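# Push the bottle upright into the gap in the row

## Task

Move the bottle into the empty slot in the row by pushing it only: never grip it between the fingers, never lift it and never tip it over. It counts as done only if, at the end, the bottle stands upright without the robot touching or supporting it. Every other item in the row must stay where it was, and no box or carton may end up rotated by more than a small amount.

## Robot and tools

Robot: one Doosan M1013 arm with six revolute joints (waist, shoulder, elbow, forearm roll, wrist pitch, wrist roll) and a Robotiq 2F-140 two-finger gripper. There is a single arm, so every motion argument is one 9-number row.

Frames: the scene frame has its origin on the table top directly under the arm's base. +z is up, and +y points left when looking along +x. The base may sit slightly tilted. The reported hand position can drift from the true one, more so at long reach. The gripper frame: the fingers point along its +z, and they open and close along its y. end_effector_position is the point between the pads when they are closed. Closed fingertips stick out about 33 mm past it, fully open ones about 9 mm. Closing pushes the tips roughly 24 mm further out, so keep that clearance above the table.

The row (used by execute_actions and move): 9 numbers, each in [-1, 1], in this order: dx, dy, dz, rx, ry, rz, position, force_limit, speed.
- dx, dy, dz, rx, ry, rz are an offset, not a pose. They are expressed in the gripper's own axes and measured from the gripper pose in the latest result that reports it. Before any such result exists in the scene, and for the second or later call within one reply, they are measured from where the gripper is when the action begins. A value of 1.0 means 0.6 m for translation or 180 degrees for rotation. rx, ry, rz together form a single rotation vector. All-zero offsets do not hold still; they drive the gripper back to that reference pose.
- position: +1 is fully open (140 mm), about -0.8 brings the pads together, and -1 closes until something blocks the fingers.
- force_limit: squeeze force, roughly 14 N at -1, 60 N at 0, 107 N at +1.
- speed: finger opening/closing rate, roughly 30 mm/s at -1, 140 at 0, 250 at +1.
This task forbids grasping the bottle, so use the fingers only as a pusher (for example kept closed or partly open) and never close them around it.

execute_actions: argument actions is a list holding zero or one item, plus optional pictures (boolean).
- [] sends nothing and returns the current state.
- {"rows": [[9 numbers], ...], "steps": n}: up to 15 rows and n up to 15 (default 15). Each step lasts 1/30 s and uses one row; if rows run out, the last row repeats. Every row is an offset from the same reference pose, not from the row before.
- {"steps": n} alone, n up to 300: no new command; returns once n steps have passed since the previous result, reply time included.
A rejected call sends nothing to the robot.

move: target is one 9-number row (offset as above); speed is the path's top speed in m/s, 0.002 to 0.5, default 0.25, with turning capped at twice that value in rad/s. The gripper follows a straight path lasting 0.5 to 10 s (longer paths are cut off at 10 s). It takes the shorter way round when rotating. The path ignores obstacles; the gripper may lag, wander off it, or exceed the speed, mainly with the arm nearly stretched. Finger values are sent when the move starts. The result adds a move: line saying how it ended (done, off_target, moving, held, fault) and which limits applied, plus the remaining distance to target. limits=paced means the sent pose was clipped; limits=held means a safety check blocked some steps, after which the arm may surge well above speed.

wait: seconds, 0 to 10; nothing new is sent.
zoom_image: camera (cam_head_left, cam_head_right or cam_wrist) and region [x0, y0, x1, y1] in pixels, top-left origin, at most 504 by 504. Images are 896x504.
read_manual: section, only "licences"; text only, no motion.
finished_scene: scene, the current scene number. Irreversible; the goal must be met and remain met.

Motion limits: each step, the commanded pose is clipped to within 70 mm and 16 degrees of the measured pose, and position wins over orientation if both cannot be met. After an action's final step the arm only finishes the last clipped pose, so read the reported pose and send the remainder next time. The simulation keeps running while you reply. Fingers that are still moving keep moving.

Result lines: a state line with end_effector_position (m), end_effector_quat_wxyz and velocities (m/s, rad/s) in the scene frame; Joint positions from base outward; joint torques (with per-unit offset, scale and noise; they change at rest only with contact or load); object_status (0 moving, 1 blocked while opening, 2 blocked while closing, 3 reached target or pads met); position_measured in counts (3 open, 230 pads together, not linear in mm). A "pose unreachable" line or HELD marks steps the clearance check changed or blocked. A "Hand target" line gives the pose the controller is now heading for. Camera pictures come with results unless pictures is false.

Hazards: the arm is stiff, so aiming even slightly past a firm contact, or hitting fast, can trigger a fault. A TORQUE FAULT (joint load limits in N m: waist 306, shoulder 306, elbow 144, wrist joints 40.5) or FORCE FAULT (144 N on any part) freezes the arm for 10 s and drops the rest of the call. Motor heat can brake the arm after a MOTOR HOT warning. Push the bottle low and gently with small, slow offsets, stop short of the final spot rather than overshoot, and back away so it stands alone. Do not bump neighbouring boxes or cartons, tip the bottle, or knock anything off the table. Loose objects may occasionally get a brief external shove, so recheck before finishing.

Each tool is called after "Emit:" as a command line: name --argument value for each argument, lists and objects as JSON in quotes; but a table of rows of numbers goes row by row, as --pt "numbers of a row", without its own name.

## Session

I'll start by looking at the current state of the scene.

Emit:
execute_actions --actions '[]'

Scene clock: 0.00 s of 4500.00 s.
end_effector_position=(+0.6150, +0.5137, +0.2907) position_measured=3 object_status=3 end_effector_quat_wxyz=(+0.433, +0.321, +0.601, +0.590) end_effector_velocity=(-0.000, -0.000, -0.000) end_effector_angular_velocity=(-0.000, +0.001, +0.000)
Joint positions: [ 0.794  0.315  2.277 -2.756  1.137  2.796]
Joint velocities: [ 0.    -0.     0.001  0.    -0.    -0.   ]
Joint torques (N m, as the joint torque sensors report them, + toward a larger angle): no reading
Hand target: +0.615, +0.514, +0.291; +0.433, +0.321, +0.601, +0.590

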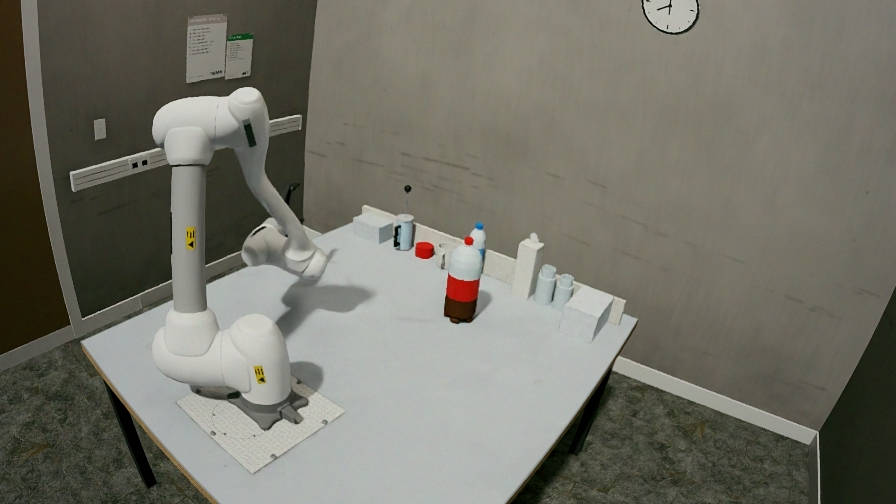

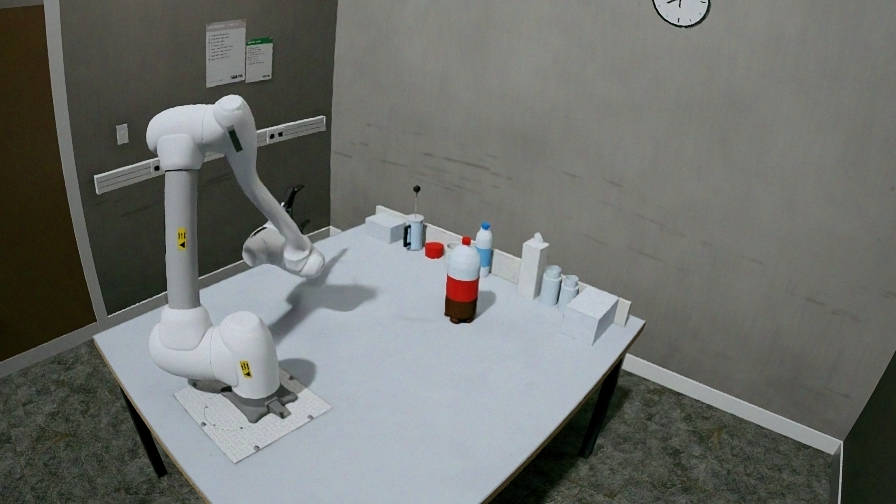

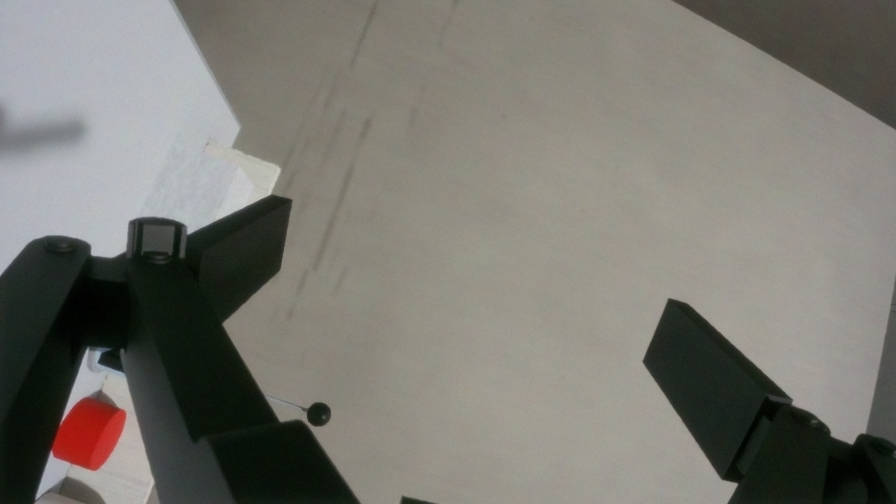

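Emit:
zoom_image --camera "cam_head_left" --region '[330, 160, 660, 360]'

Emit:
zoom_image --camera "cam_head_right" --region '[340, 160, 670, 360]'

Region (330, 160, 660, 360) of cam_head_left's 896x504 image, scaled by 1.527, with more detail than that image has; it fills the top 305 rows of this view, and the rest is white.

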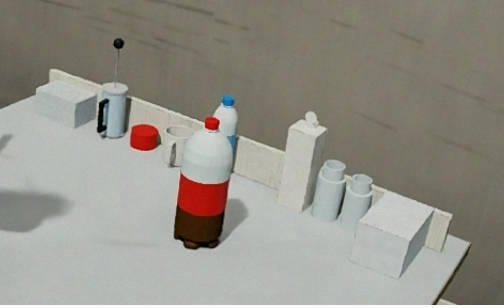

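Region (340, 160, 670, 360) of cam_head_right's 896x504 image, scaled by 1.527, with more detail than that image has; it fills the top 305 rows of this view, and the rest is white.

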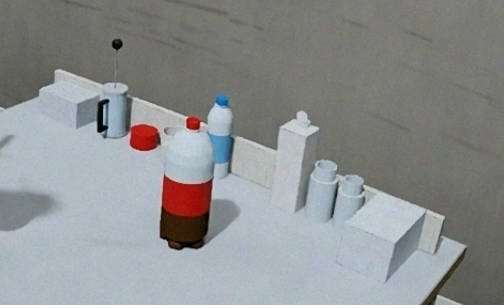

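Emit:
zoom_image --camera "cam_head_left" --region '[140, 290, 360, 490]'

Emit:
zoom_image --camera "cam_head_left" --region '[410, 210, 570, 340]'

Emit:
zoom_image --camera "cam_head_right" --region '[410, 210, 570, 340]'

Region (140, 290, 360, 490) of cam_head_left's 896x504 image, scaled by 2.291, with more detail than that image has; it fills the top 458 rows of this view, and the rest is white.

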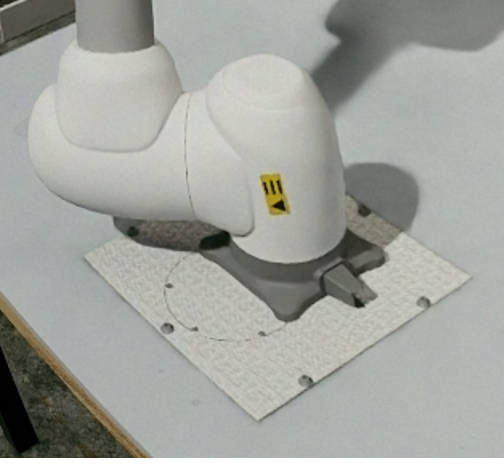

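Region (410, 210, 570, 340) of cam_head_left's 896x504 image, scaled by 3.150, with more detail than that image has; it fills the top 410 rows of this view, and the rest is white.

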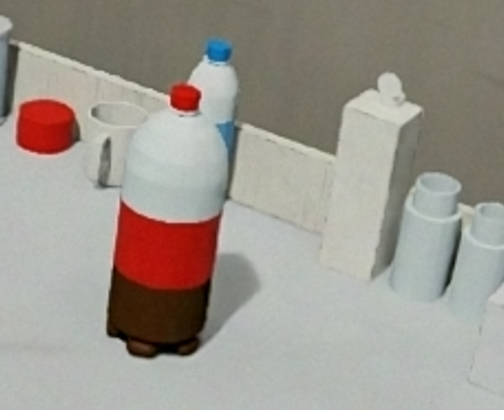

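Region (410, 210, 570, 340) of cam_head_right's 896x504 image, scaled by 3.150, with more detail than that image has; it fills the top 410 rows of this view, and the rest is white.

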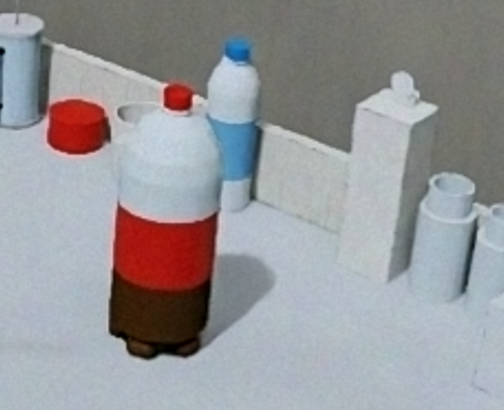

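Emit:
zoom_image --camera "cam_head_left" --region '[60, 300, 260, 504]'

Emit:
zoom_image --camera "cam_head_left" --region '[480, 270, 680, 504]'

Emit:
zoom_image --camera "cam_head_left" --region '[220, 160, 420, 300]'

Region (60, 300, 260, 504) of cam_head_left's 896x504 image, scaled by 2.471, with more detail than that image has; it fills the left 494 columns of this view, and the rest is white.

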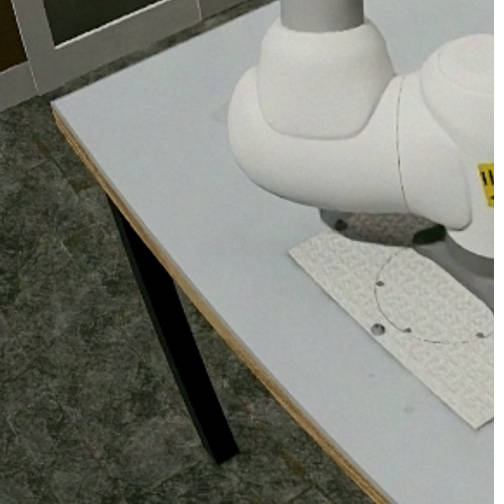

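Region (480, 270, 680, 504) of cam_head_left's 896x504 image, scaled by 2.154, with more detail than that image has; it fills the left 431 columns of this view, and the rest is white.

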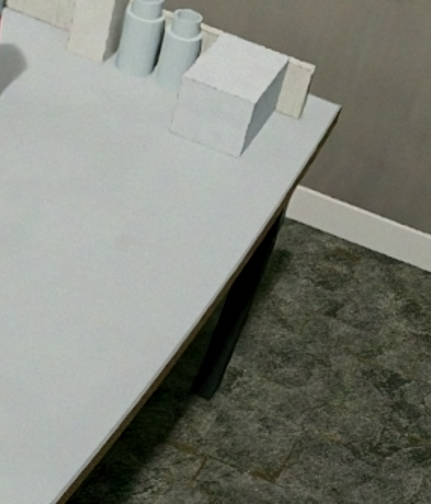

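Region (220, 160, 420, 300) of cam_head_left's 896x504 image, scaled by 2.520, with more detail than that image has; it fills the top 353 rows of this view, and the rest is white.

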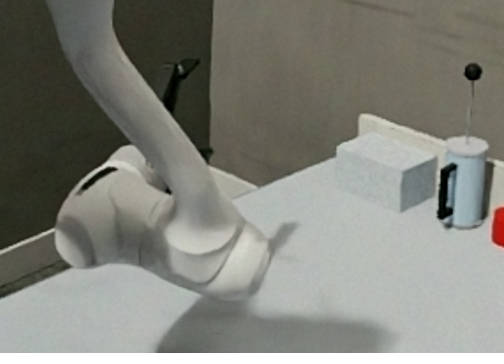

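Emit:
move --target '[-0.9197, -0.3708, -0.4521, 0.0314, -0.2412, 0.5485, -1, 0, 1]' --speed 0.4

Scene clock: 122.97 s of 4500.00 s.
end_effector_position=(+0.6298, -0.1189, +0.1284) position_measured=233 object_status=3 end_effector_quat_wxyz=(-0.000, +0.844, -0.000, +0.537) end_effector_velocity=(+0.001, -0.000, +0.001) end_effector_angular_velocity=(+0.003, -0.002, +0.004)
Joint positions: [-0.453  0.147  2.522 -3.773  0.735  5.012]
Joint velocities: [-0.003 -0.    -0.002 -0.012  0.002  0.009]
Joint torques (N m, as the joint torque sensors report them, + toward a larger angle): [  3.23 -41.14 -24.31  -1.28   2.14  -0.51]
Hand target: +0.630, -0.119, +0.128; -0.001, +0.844, -0.000, +0.537
Off the commanded pose: 0.002 m, 0 deg.
After step 90, 117.00 s passed at rest.
move: done

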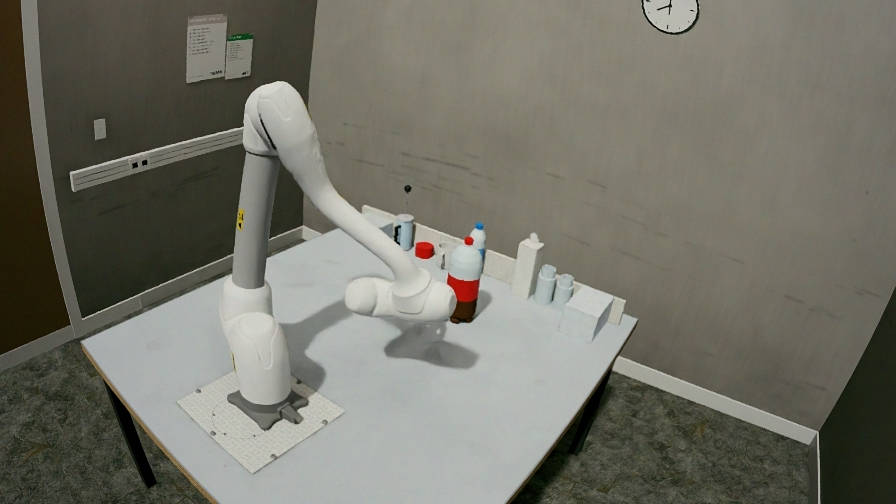

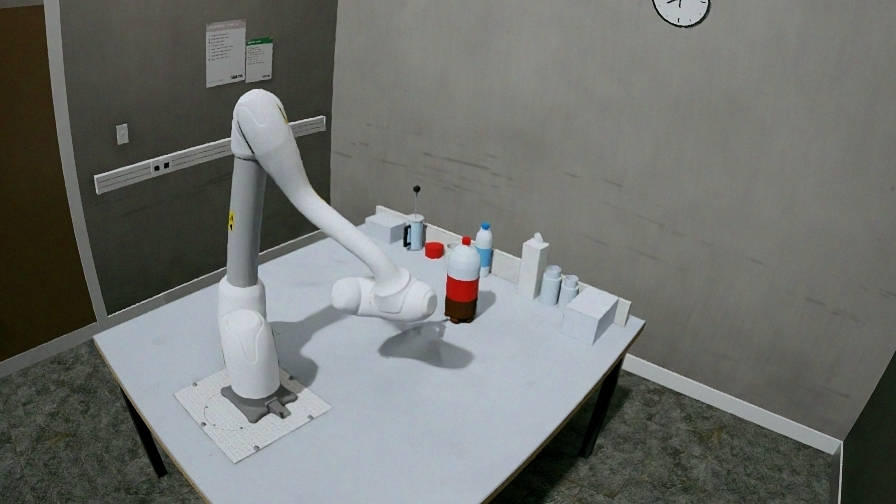

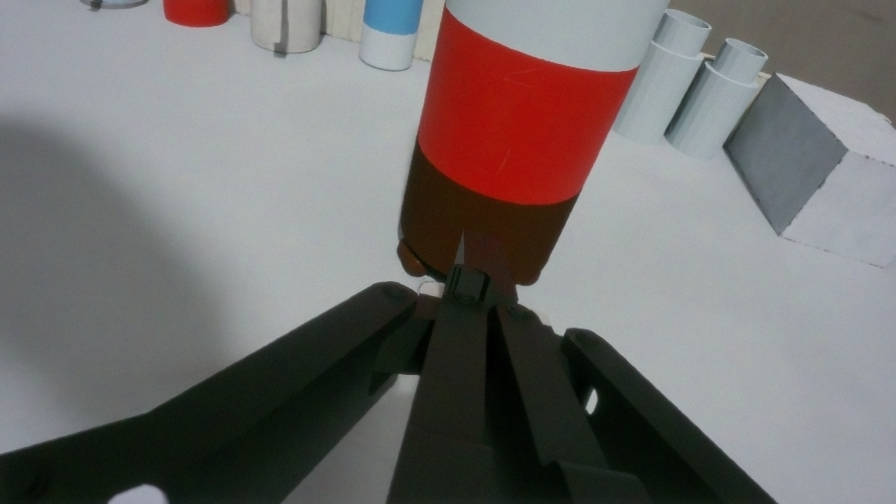

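Emit:
zoom_image --camera "cam_wrist" --region '[380, 180, 600, 340]'

Emit:
zoom_image --camera "cam_wrist" --region '[220, 0, 500, 160]'

Emit:
zoom_image --camera "cam_wrist" --region '[560, 0, 840, 200]'

Region (380, 180, 600, 340) of cam_wrist's 896x504 image, scaled by 2.291, with more detail than that image has; it fills the top 367 rows of this view, and the rest is white.

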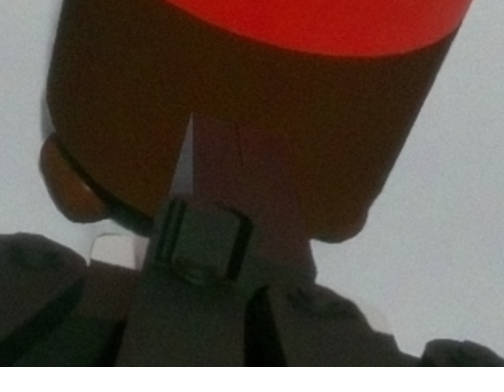

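Region (220, 0, 500, 160) of cam_wrist's 896x504 image, scaled by 1.800, with more detail than that image has; it fills the top 288 rows of this view, and the rest is white.

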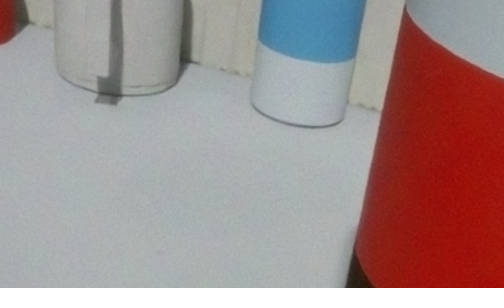

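Region (560, 0, 840, 200) of cam_wrist's 896x504 image, scaled by 1.800, with more detail than that image has; it fills the top 360 rows of this view, and the rest is white.

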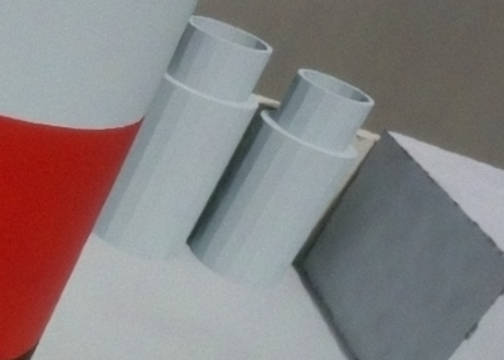

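Emit:
zoom_image --camera "cam_wrist" --region '[700, 50, 896, 290]'

Emit:
zoom_image --camera "cam_wrist" --region '[340, 0, 460, 90]'

Emit:
zoom_image --camera "cam_wrist" --region '[60, 0, 340, 80]'

Region (700, 50, 896, 290) of cam_wrist's 896x504 image, scaled by 2.100, with more detail than that image has; it fills the left 412 columns of this view, and the rest is white.

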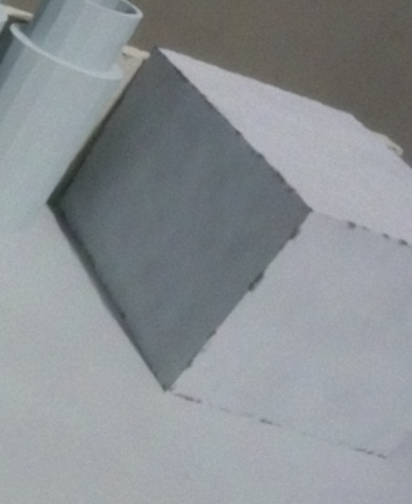

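Region (340, 0, 460, 90) of cam_wrist's 896x504 image, scaled by 4.200, with more detail than that image has; it fills the top 378 rows of this view, and the rest is white.

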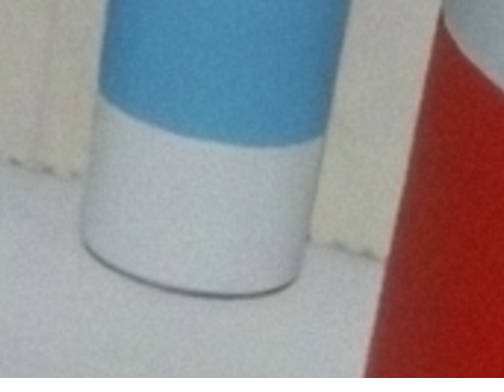

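Region (60, 0, 340, 80) of cam_wrist's 896x504 image, scaled by 1.800, with more detail than that image has; it fills the top 144 rows of this view, and the rest is white.

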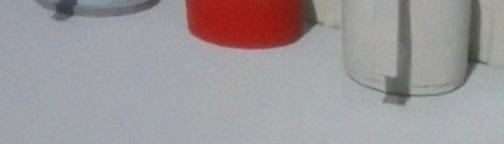

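Emit:
move --target '[-0.0959, 0.0318, 0.1352, 0.0206, 0, -0.0096, -1, 0, 1]' --speed 0.15

Scene clock: 244.07 s of 4500.00 s.
end_effector_position=(+0.6790, -0.1377, +0.0422) position_measured=233 object_status=3 end_effector_quat_wxyz=(-0.020, +0.843, +0.030, +0.537) end_effector_velocity=(-0.000, -0.000, -0.002) end_effector_angular_velocity=(-0.001, +0.003, +0.000)
Joint positions: [-0.488  0.418  2.441 -3.795  0.91   4.899]
Joint velocities: [-0.     0.002  0.    -0.    -0.001 -0.002]
Joint torques (N m, as the joint torque sensors report them, + toward a larger angle): [ -0.61 -59.99 -16.22  -0.56   2.22  -0.08]
Hand target: +0.679, -0.138, +0.042; -0.020, +0.843, +0.030, +0.537
Off the commanded pose: 0.000 m, 0 deg.
After step 90, 117.00 s passed at rest.
move: done

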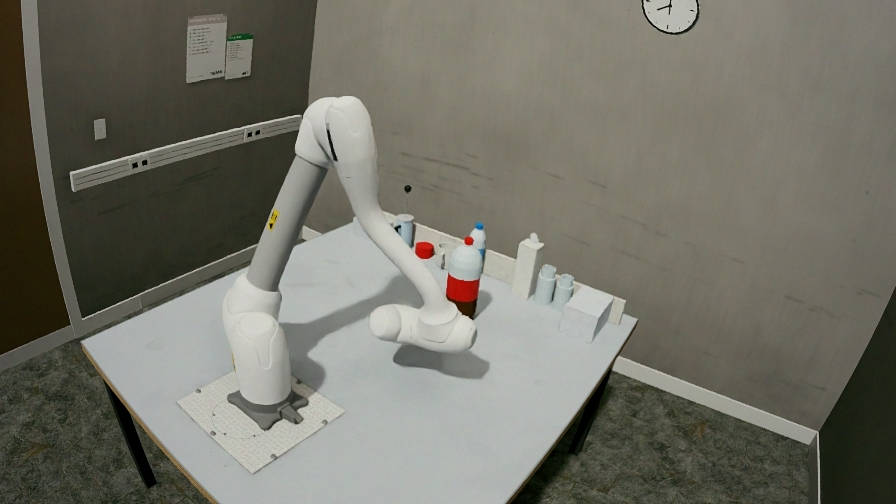

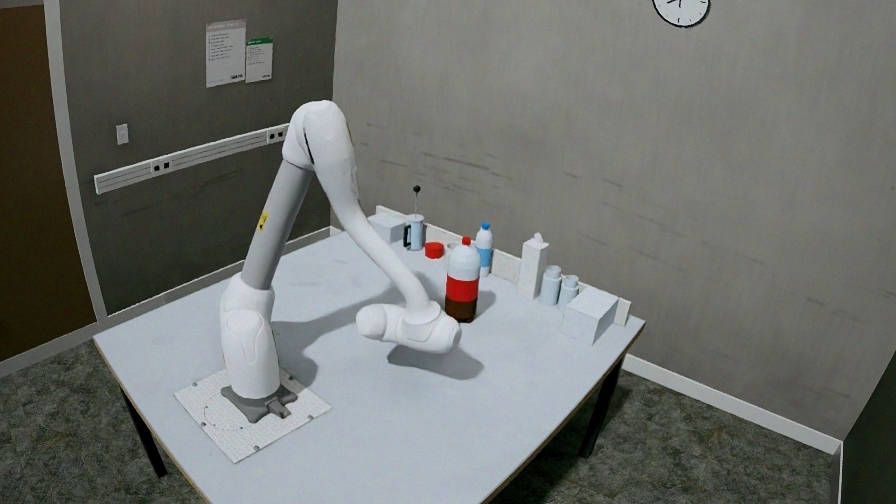

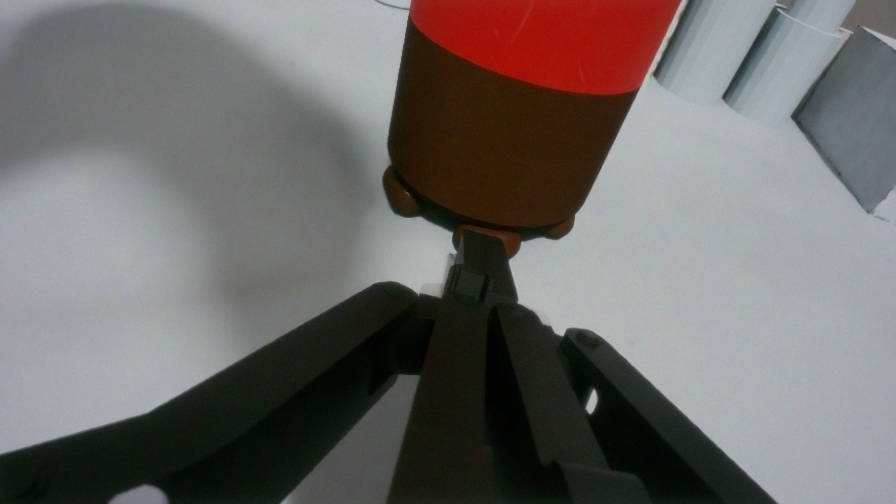

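Emit:
zoom_image --camera "cam_wrist" --region '[360, 130, 620, 300]'

Emit:
zoom_image --camera "cam_wrist" --region '[350, 0, 780, 150]'

Region (360, 130, 620, 300) of cam_wrist's 896x504 image, scaled by 1.938, with more detail than that image has; it fills the top 330 rows of this view, and the rest is white.

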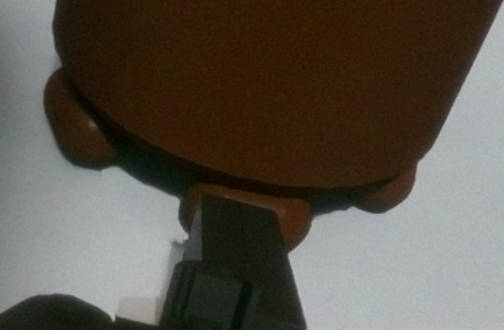

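Region (350, 0, 780, 150) of cam_wrist's 896x504 image, scaled by 1.172, with more detail than that image has; it fills the top 176 rows of this view, and the rest is white.

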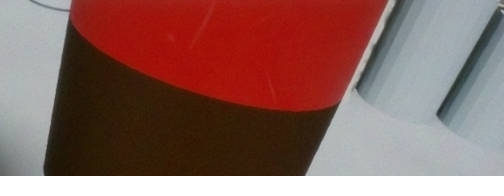

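Emit:
move --target '[0.0916, 0.0, 0.1964, 0, 0, 0, -1, 0, 1]' --speed 0.06

Scene clock: 296.03 s of 4500.00 s.
end_effector_position=(+0.8086, -0.1286, +0.0422) position_measured=233 object_status=3 end_effector_quat_wxyz=(-0.020, +0.843, +0.030, +0.537) end_effector_velocity=(+0.000, +0.000, -0.001) end_effector_angular_velocity=(-0.001, +0.002, +0.000)
Joint positions: [-0.357  0.507  2.218 -3.708  0.775  4.953]
Joint velocities: [ 0.001  0.001 -0.001 -0.    -0.002 -0.   ]
Joint torques (N m, as the joint torque sensors report them, + toward a larger angle): [  0.58 -72.14 -23.5   -1.03   1.75  -0.26]
Hand target: +0.809, -0.129, +0.042; -0.020, +0.843, +0.030, +0.537
Off the commanded pose: 0.000 m, 0 deg.
After step 90, 46.50 s passed at rest.
move: done

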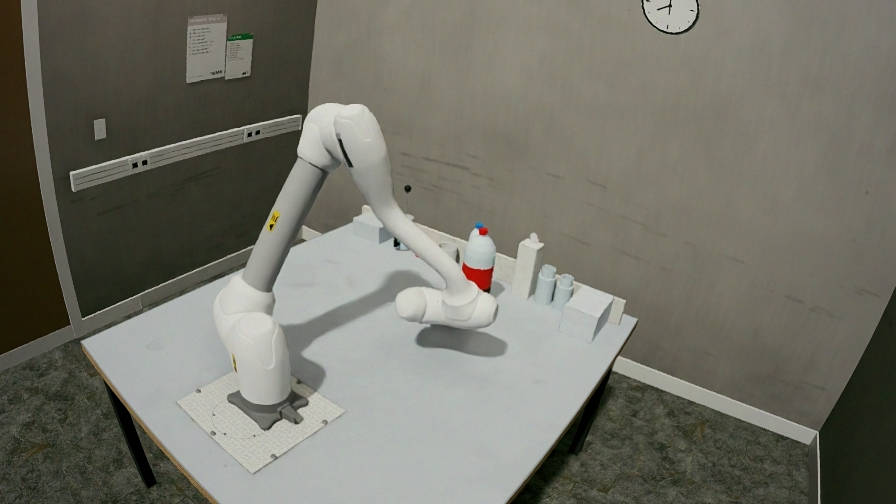

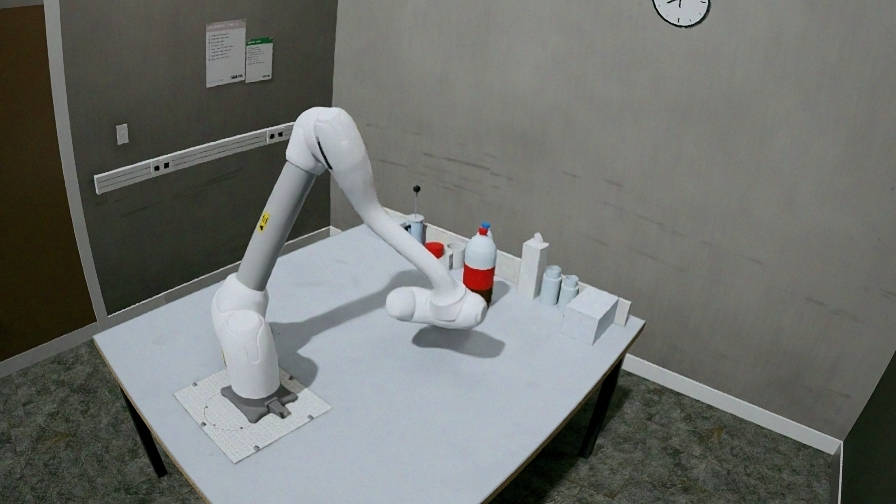

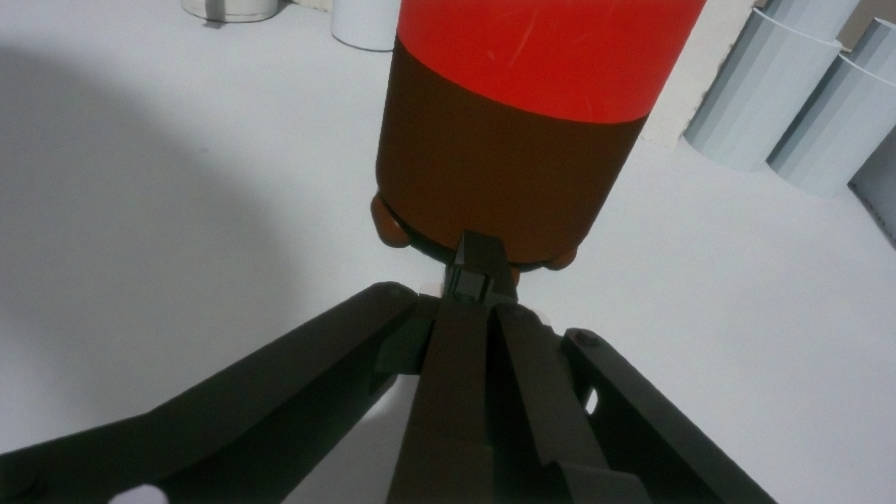

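Emit:
zoom_image --camera "cam_wrist" --region '[300, 0, 480, 200]'

Emit:
zoom_image --camera "cam_wrist" --region '[570, 60, 790, 280]'

Emit:
zoom_image --camera "cam_wrist" --region '[360, 170, 600, 310]'

Region (300, 0, 480, 200) of cam_wrist's 896x504 image, scaled by 2.520, with more detail than that image has; it fills the left 454 columns of this view, and the rest is white.

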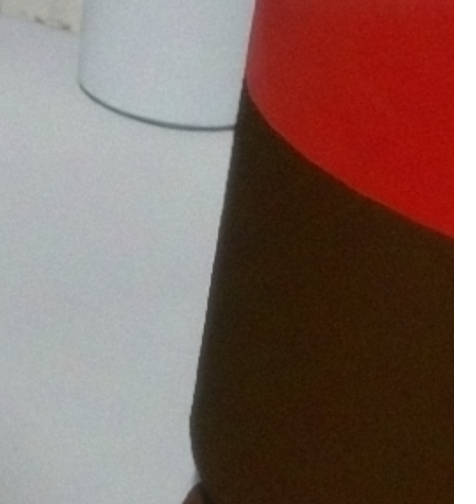

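Region (570, 60, 790, 280) of cam_wrist's 896x504 image, scaled by 2.291, with more detail than that image has.

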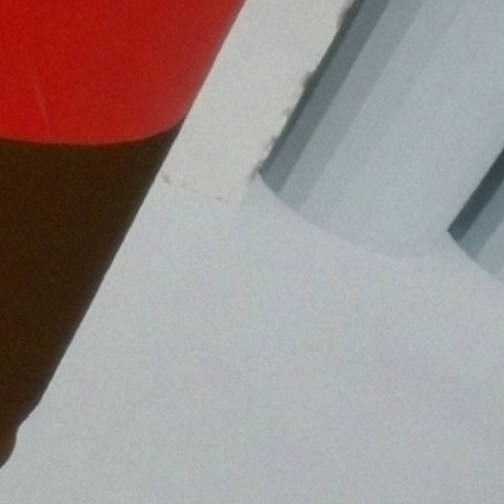

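Region (360, 170, 600, 310) of cam_wrist's 896x504 image, scaled by 2.100, with more detail than that image has; it fills the top 294 rows of this view, and the rest is white.

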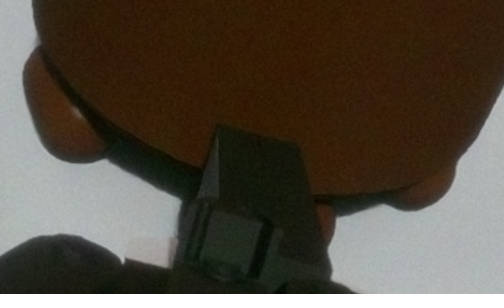

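Emit:
move --target '[0.1127, 0.0, 0.2417, 0, 0, 0, -1, 0, 1]' --speed 0.08

Scene clock: 338.97 s of 4500.00 s.
end_effector_position=(+0.9682, -0.1174, +0.0423) position_measured=233 object_status=3 end_effector_quat_wxyz=(-0.020, +0.843, +0.030, +0.537) end_effector_velocity=(+0.001, +0.001, +0.000) end_effector_angular_velocity=(+0.002, -0.001, -0.001)
Joint positions: [-0.26   0.639  1.915 -3.683  0.605  5.031]
Joint velocities: [ 0.001  0.001 -0.002  0.002  0.     0.001]
Joint torques (N m, as the joint torque sensors report them, + toward a larger angle): [  0.05 -86.94 -29.3   -1.64   1.73  -0.31]
Hand target: +0.968, -0.117, +0.042; -0.020, +0.843, +0.030, +0.537
Off the commanded pose: 0.000 m, 0 deg.
After step 90, 37.60 s passed at rest.
move: done

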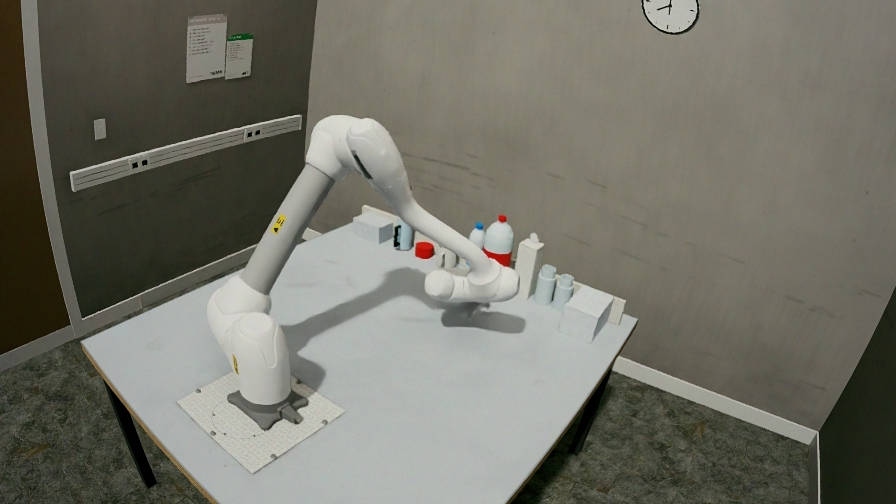

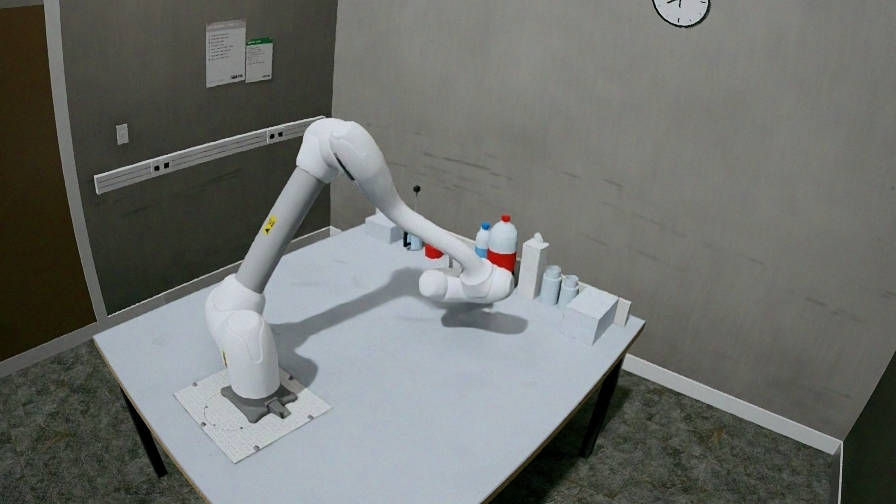

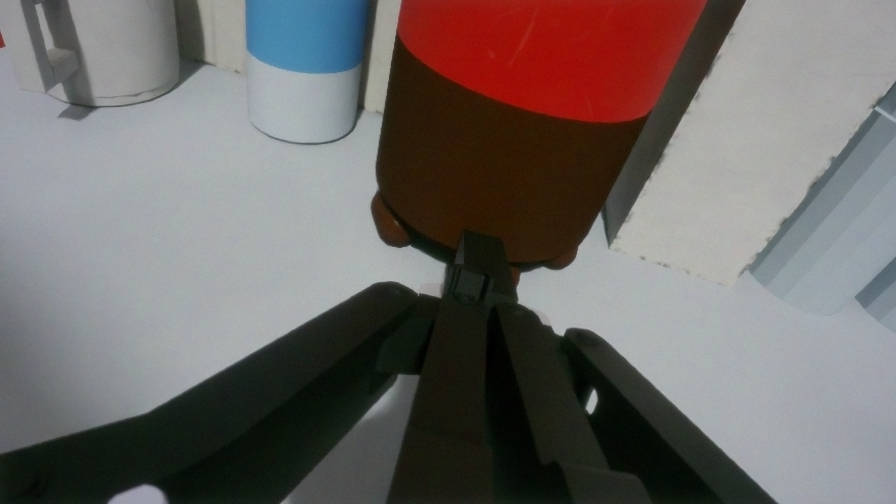

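Emit:
zoom_image --camera "cam_wrist" --region '[220, 40, 420, 200]'

Emit:
zoom_image --camera "cam_wrist" --region '[560, 150, 780, 310]'

Region (220, 40, 420, 200) of cam_wrist's 896x504 image, scaled by 2.520, with more detail than that image has; it fills the top 403 rows of this view, and the rest is white.

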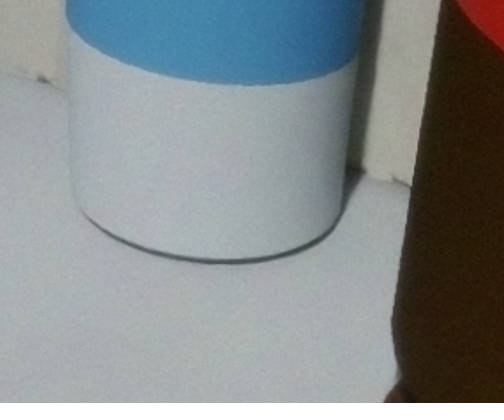

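Region (560, 150, 780, 310) of cam_wrist's 896x504 image, scaled by 2.291, with more detail than that image has; it fills the top 367 rows of this view, and the rest is white.

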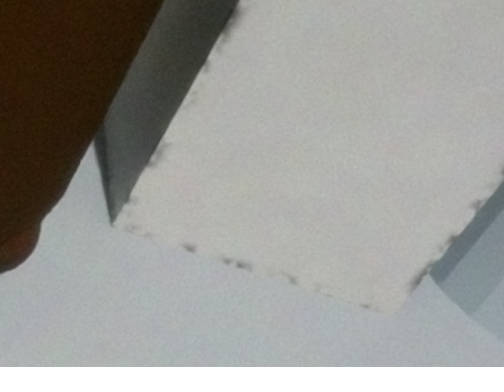

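Emit:
move --target '[0.0162, 0.0, 0.0347, 0, 0, 0, -1, 0, 1]' --speed 0.035

Scene clock: 414.43 s of 4500.00 s.
end_effector_position=(+0.9911, -0.1158, +0.0423) position_measured=233 object_status=3 end_effector_quat_wxyz=(-0.020, +0.843, +0.030, +0.537) end_effector_velocity=(+0.002, +0.001, +0.002) end_effector_angular_velocity=(-0.001, -0.004, +0.002)
Joint positions: [-0.25   0.659  1.869 -3.686  0.58   5.045]
Joint velocities: [ 0.001 -0.001 -0.003 -0.001  0.001  0.001]
Joint torques (N m, as the joint torque sensors report them, + toward a larger angle): [  0.2  -88.94 -29.15  -1.41   2.12  -0.17]
Hand target: +0.991, -0.116, +0.042; -0.020, +0.843, +0.030, +0.537
Off the commanded pose: 0.000 m, 0 deg.
After step 90, 71.53 s passed at rest.
move: done

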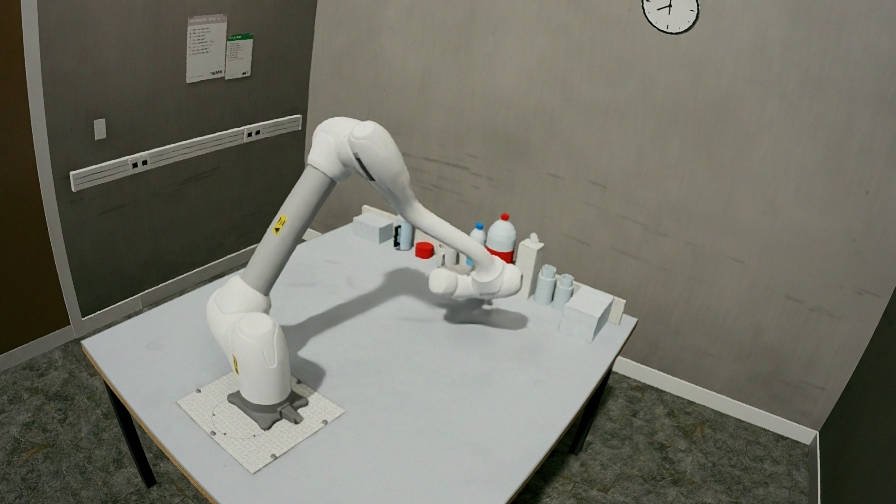

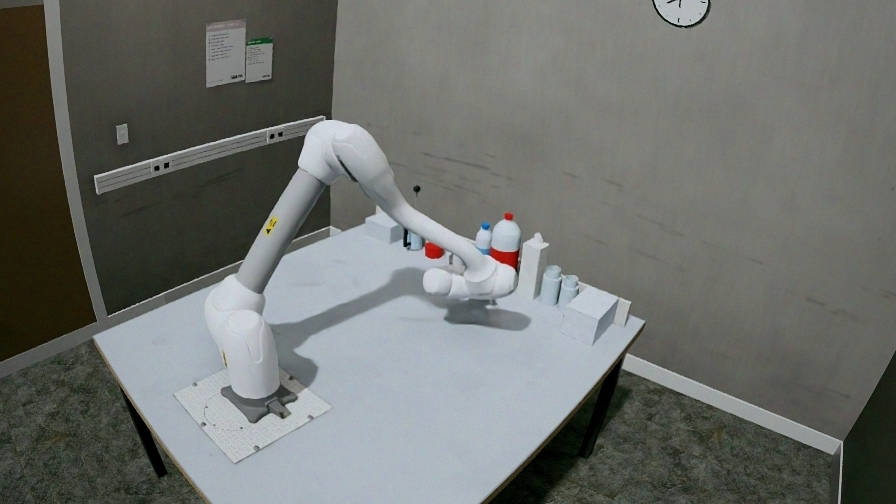

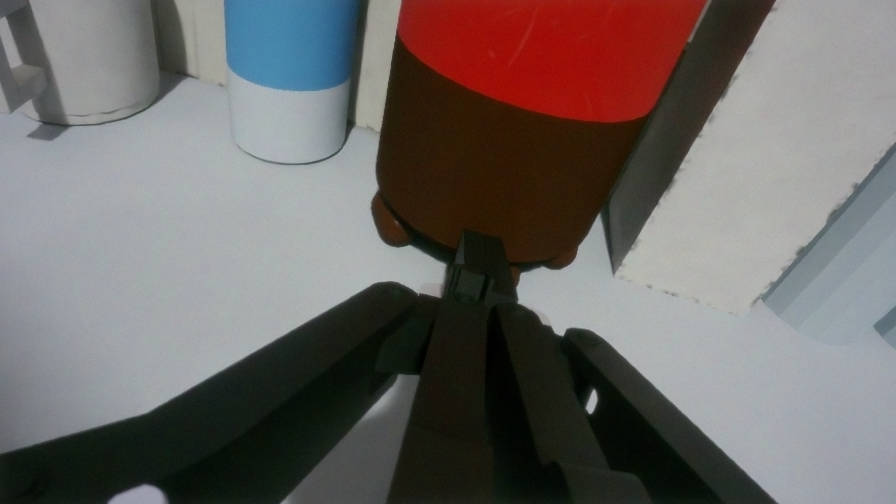

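Emit:
zoom_image --camera "cam_wrist" --region '[310, 80, 430, 200]'

Emit:
zoom_image --camera "cam_wrist" --region '[560, 180, 700, 310]'

Emit:
zoom_image --camera "cam_head_right" --region '[450, 195, 590, 310]'

Region (310, 80, 430, 200) of cam_wrist's 896x504 image, scaled by 4.200, with more detail than that image has.

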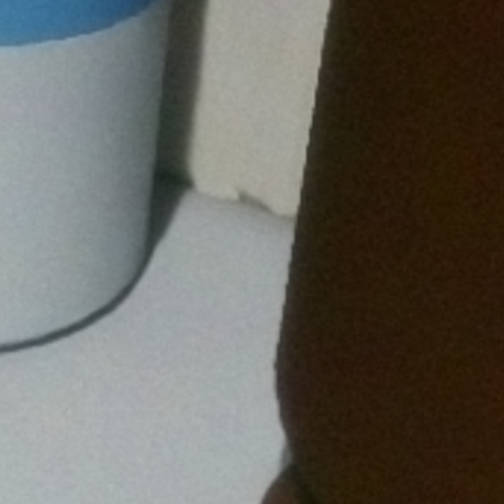

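Region (560, 180, 700, 310) of cam_wrist's 896x504 image, scaled by 3.600, with more detail than that image has; it fills the top 468 rows of this view, and the rest is white.

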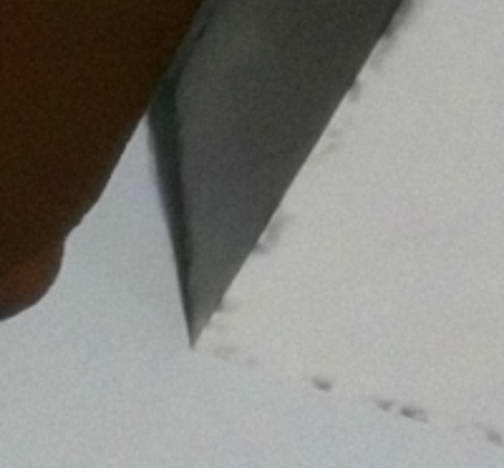

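Region (450, 195, 590, 310) of cam_head_right's 896x504 image, scaled by 3.600, with more detail than that image has; it fills the top 414 rows of this view, and the rest is white.

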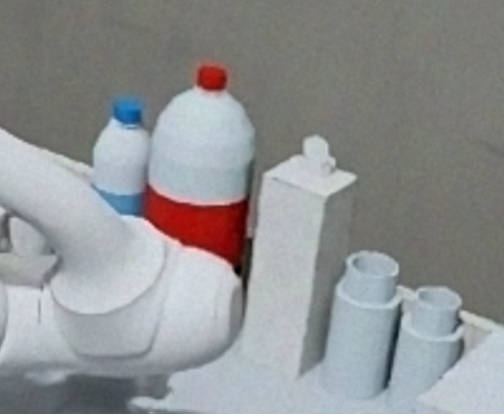

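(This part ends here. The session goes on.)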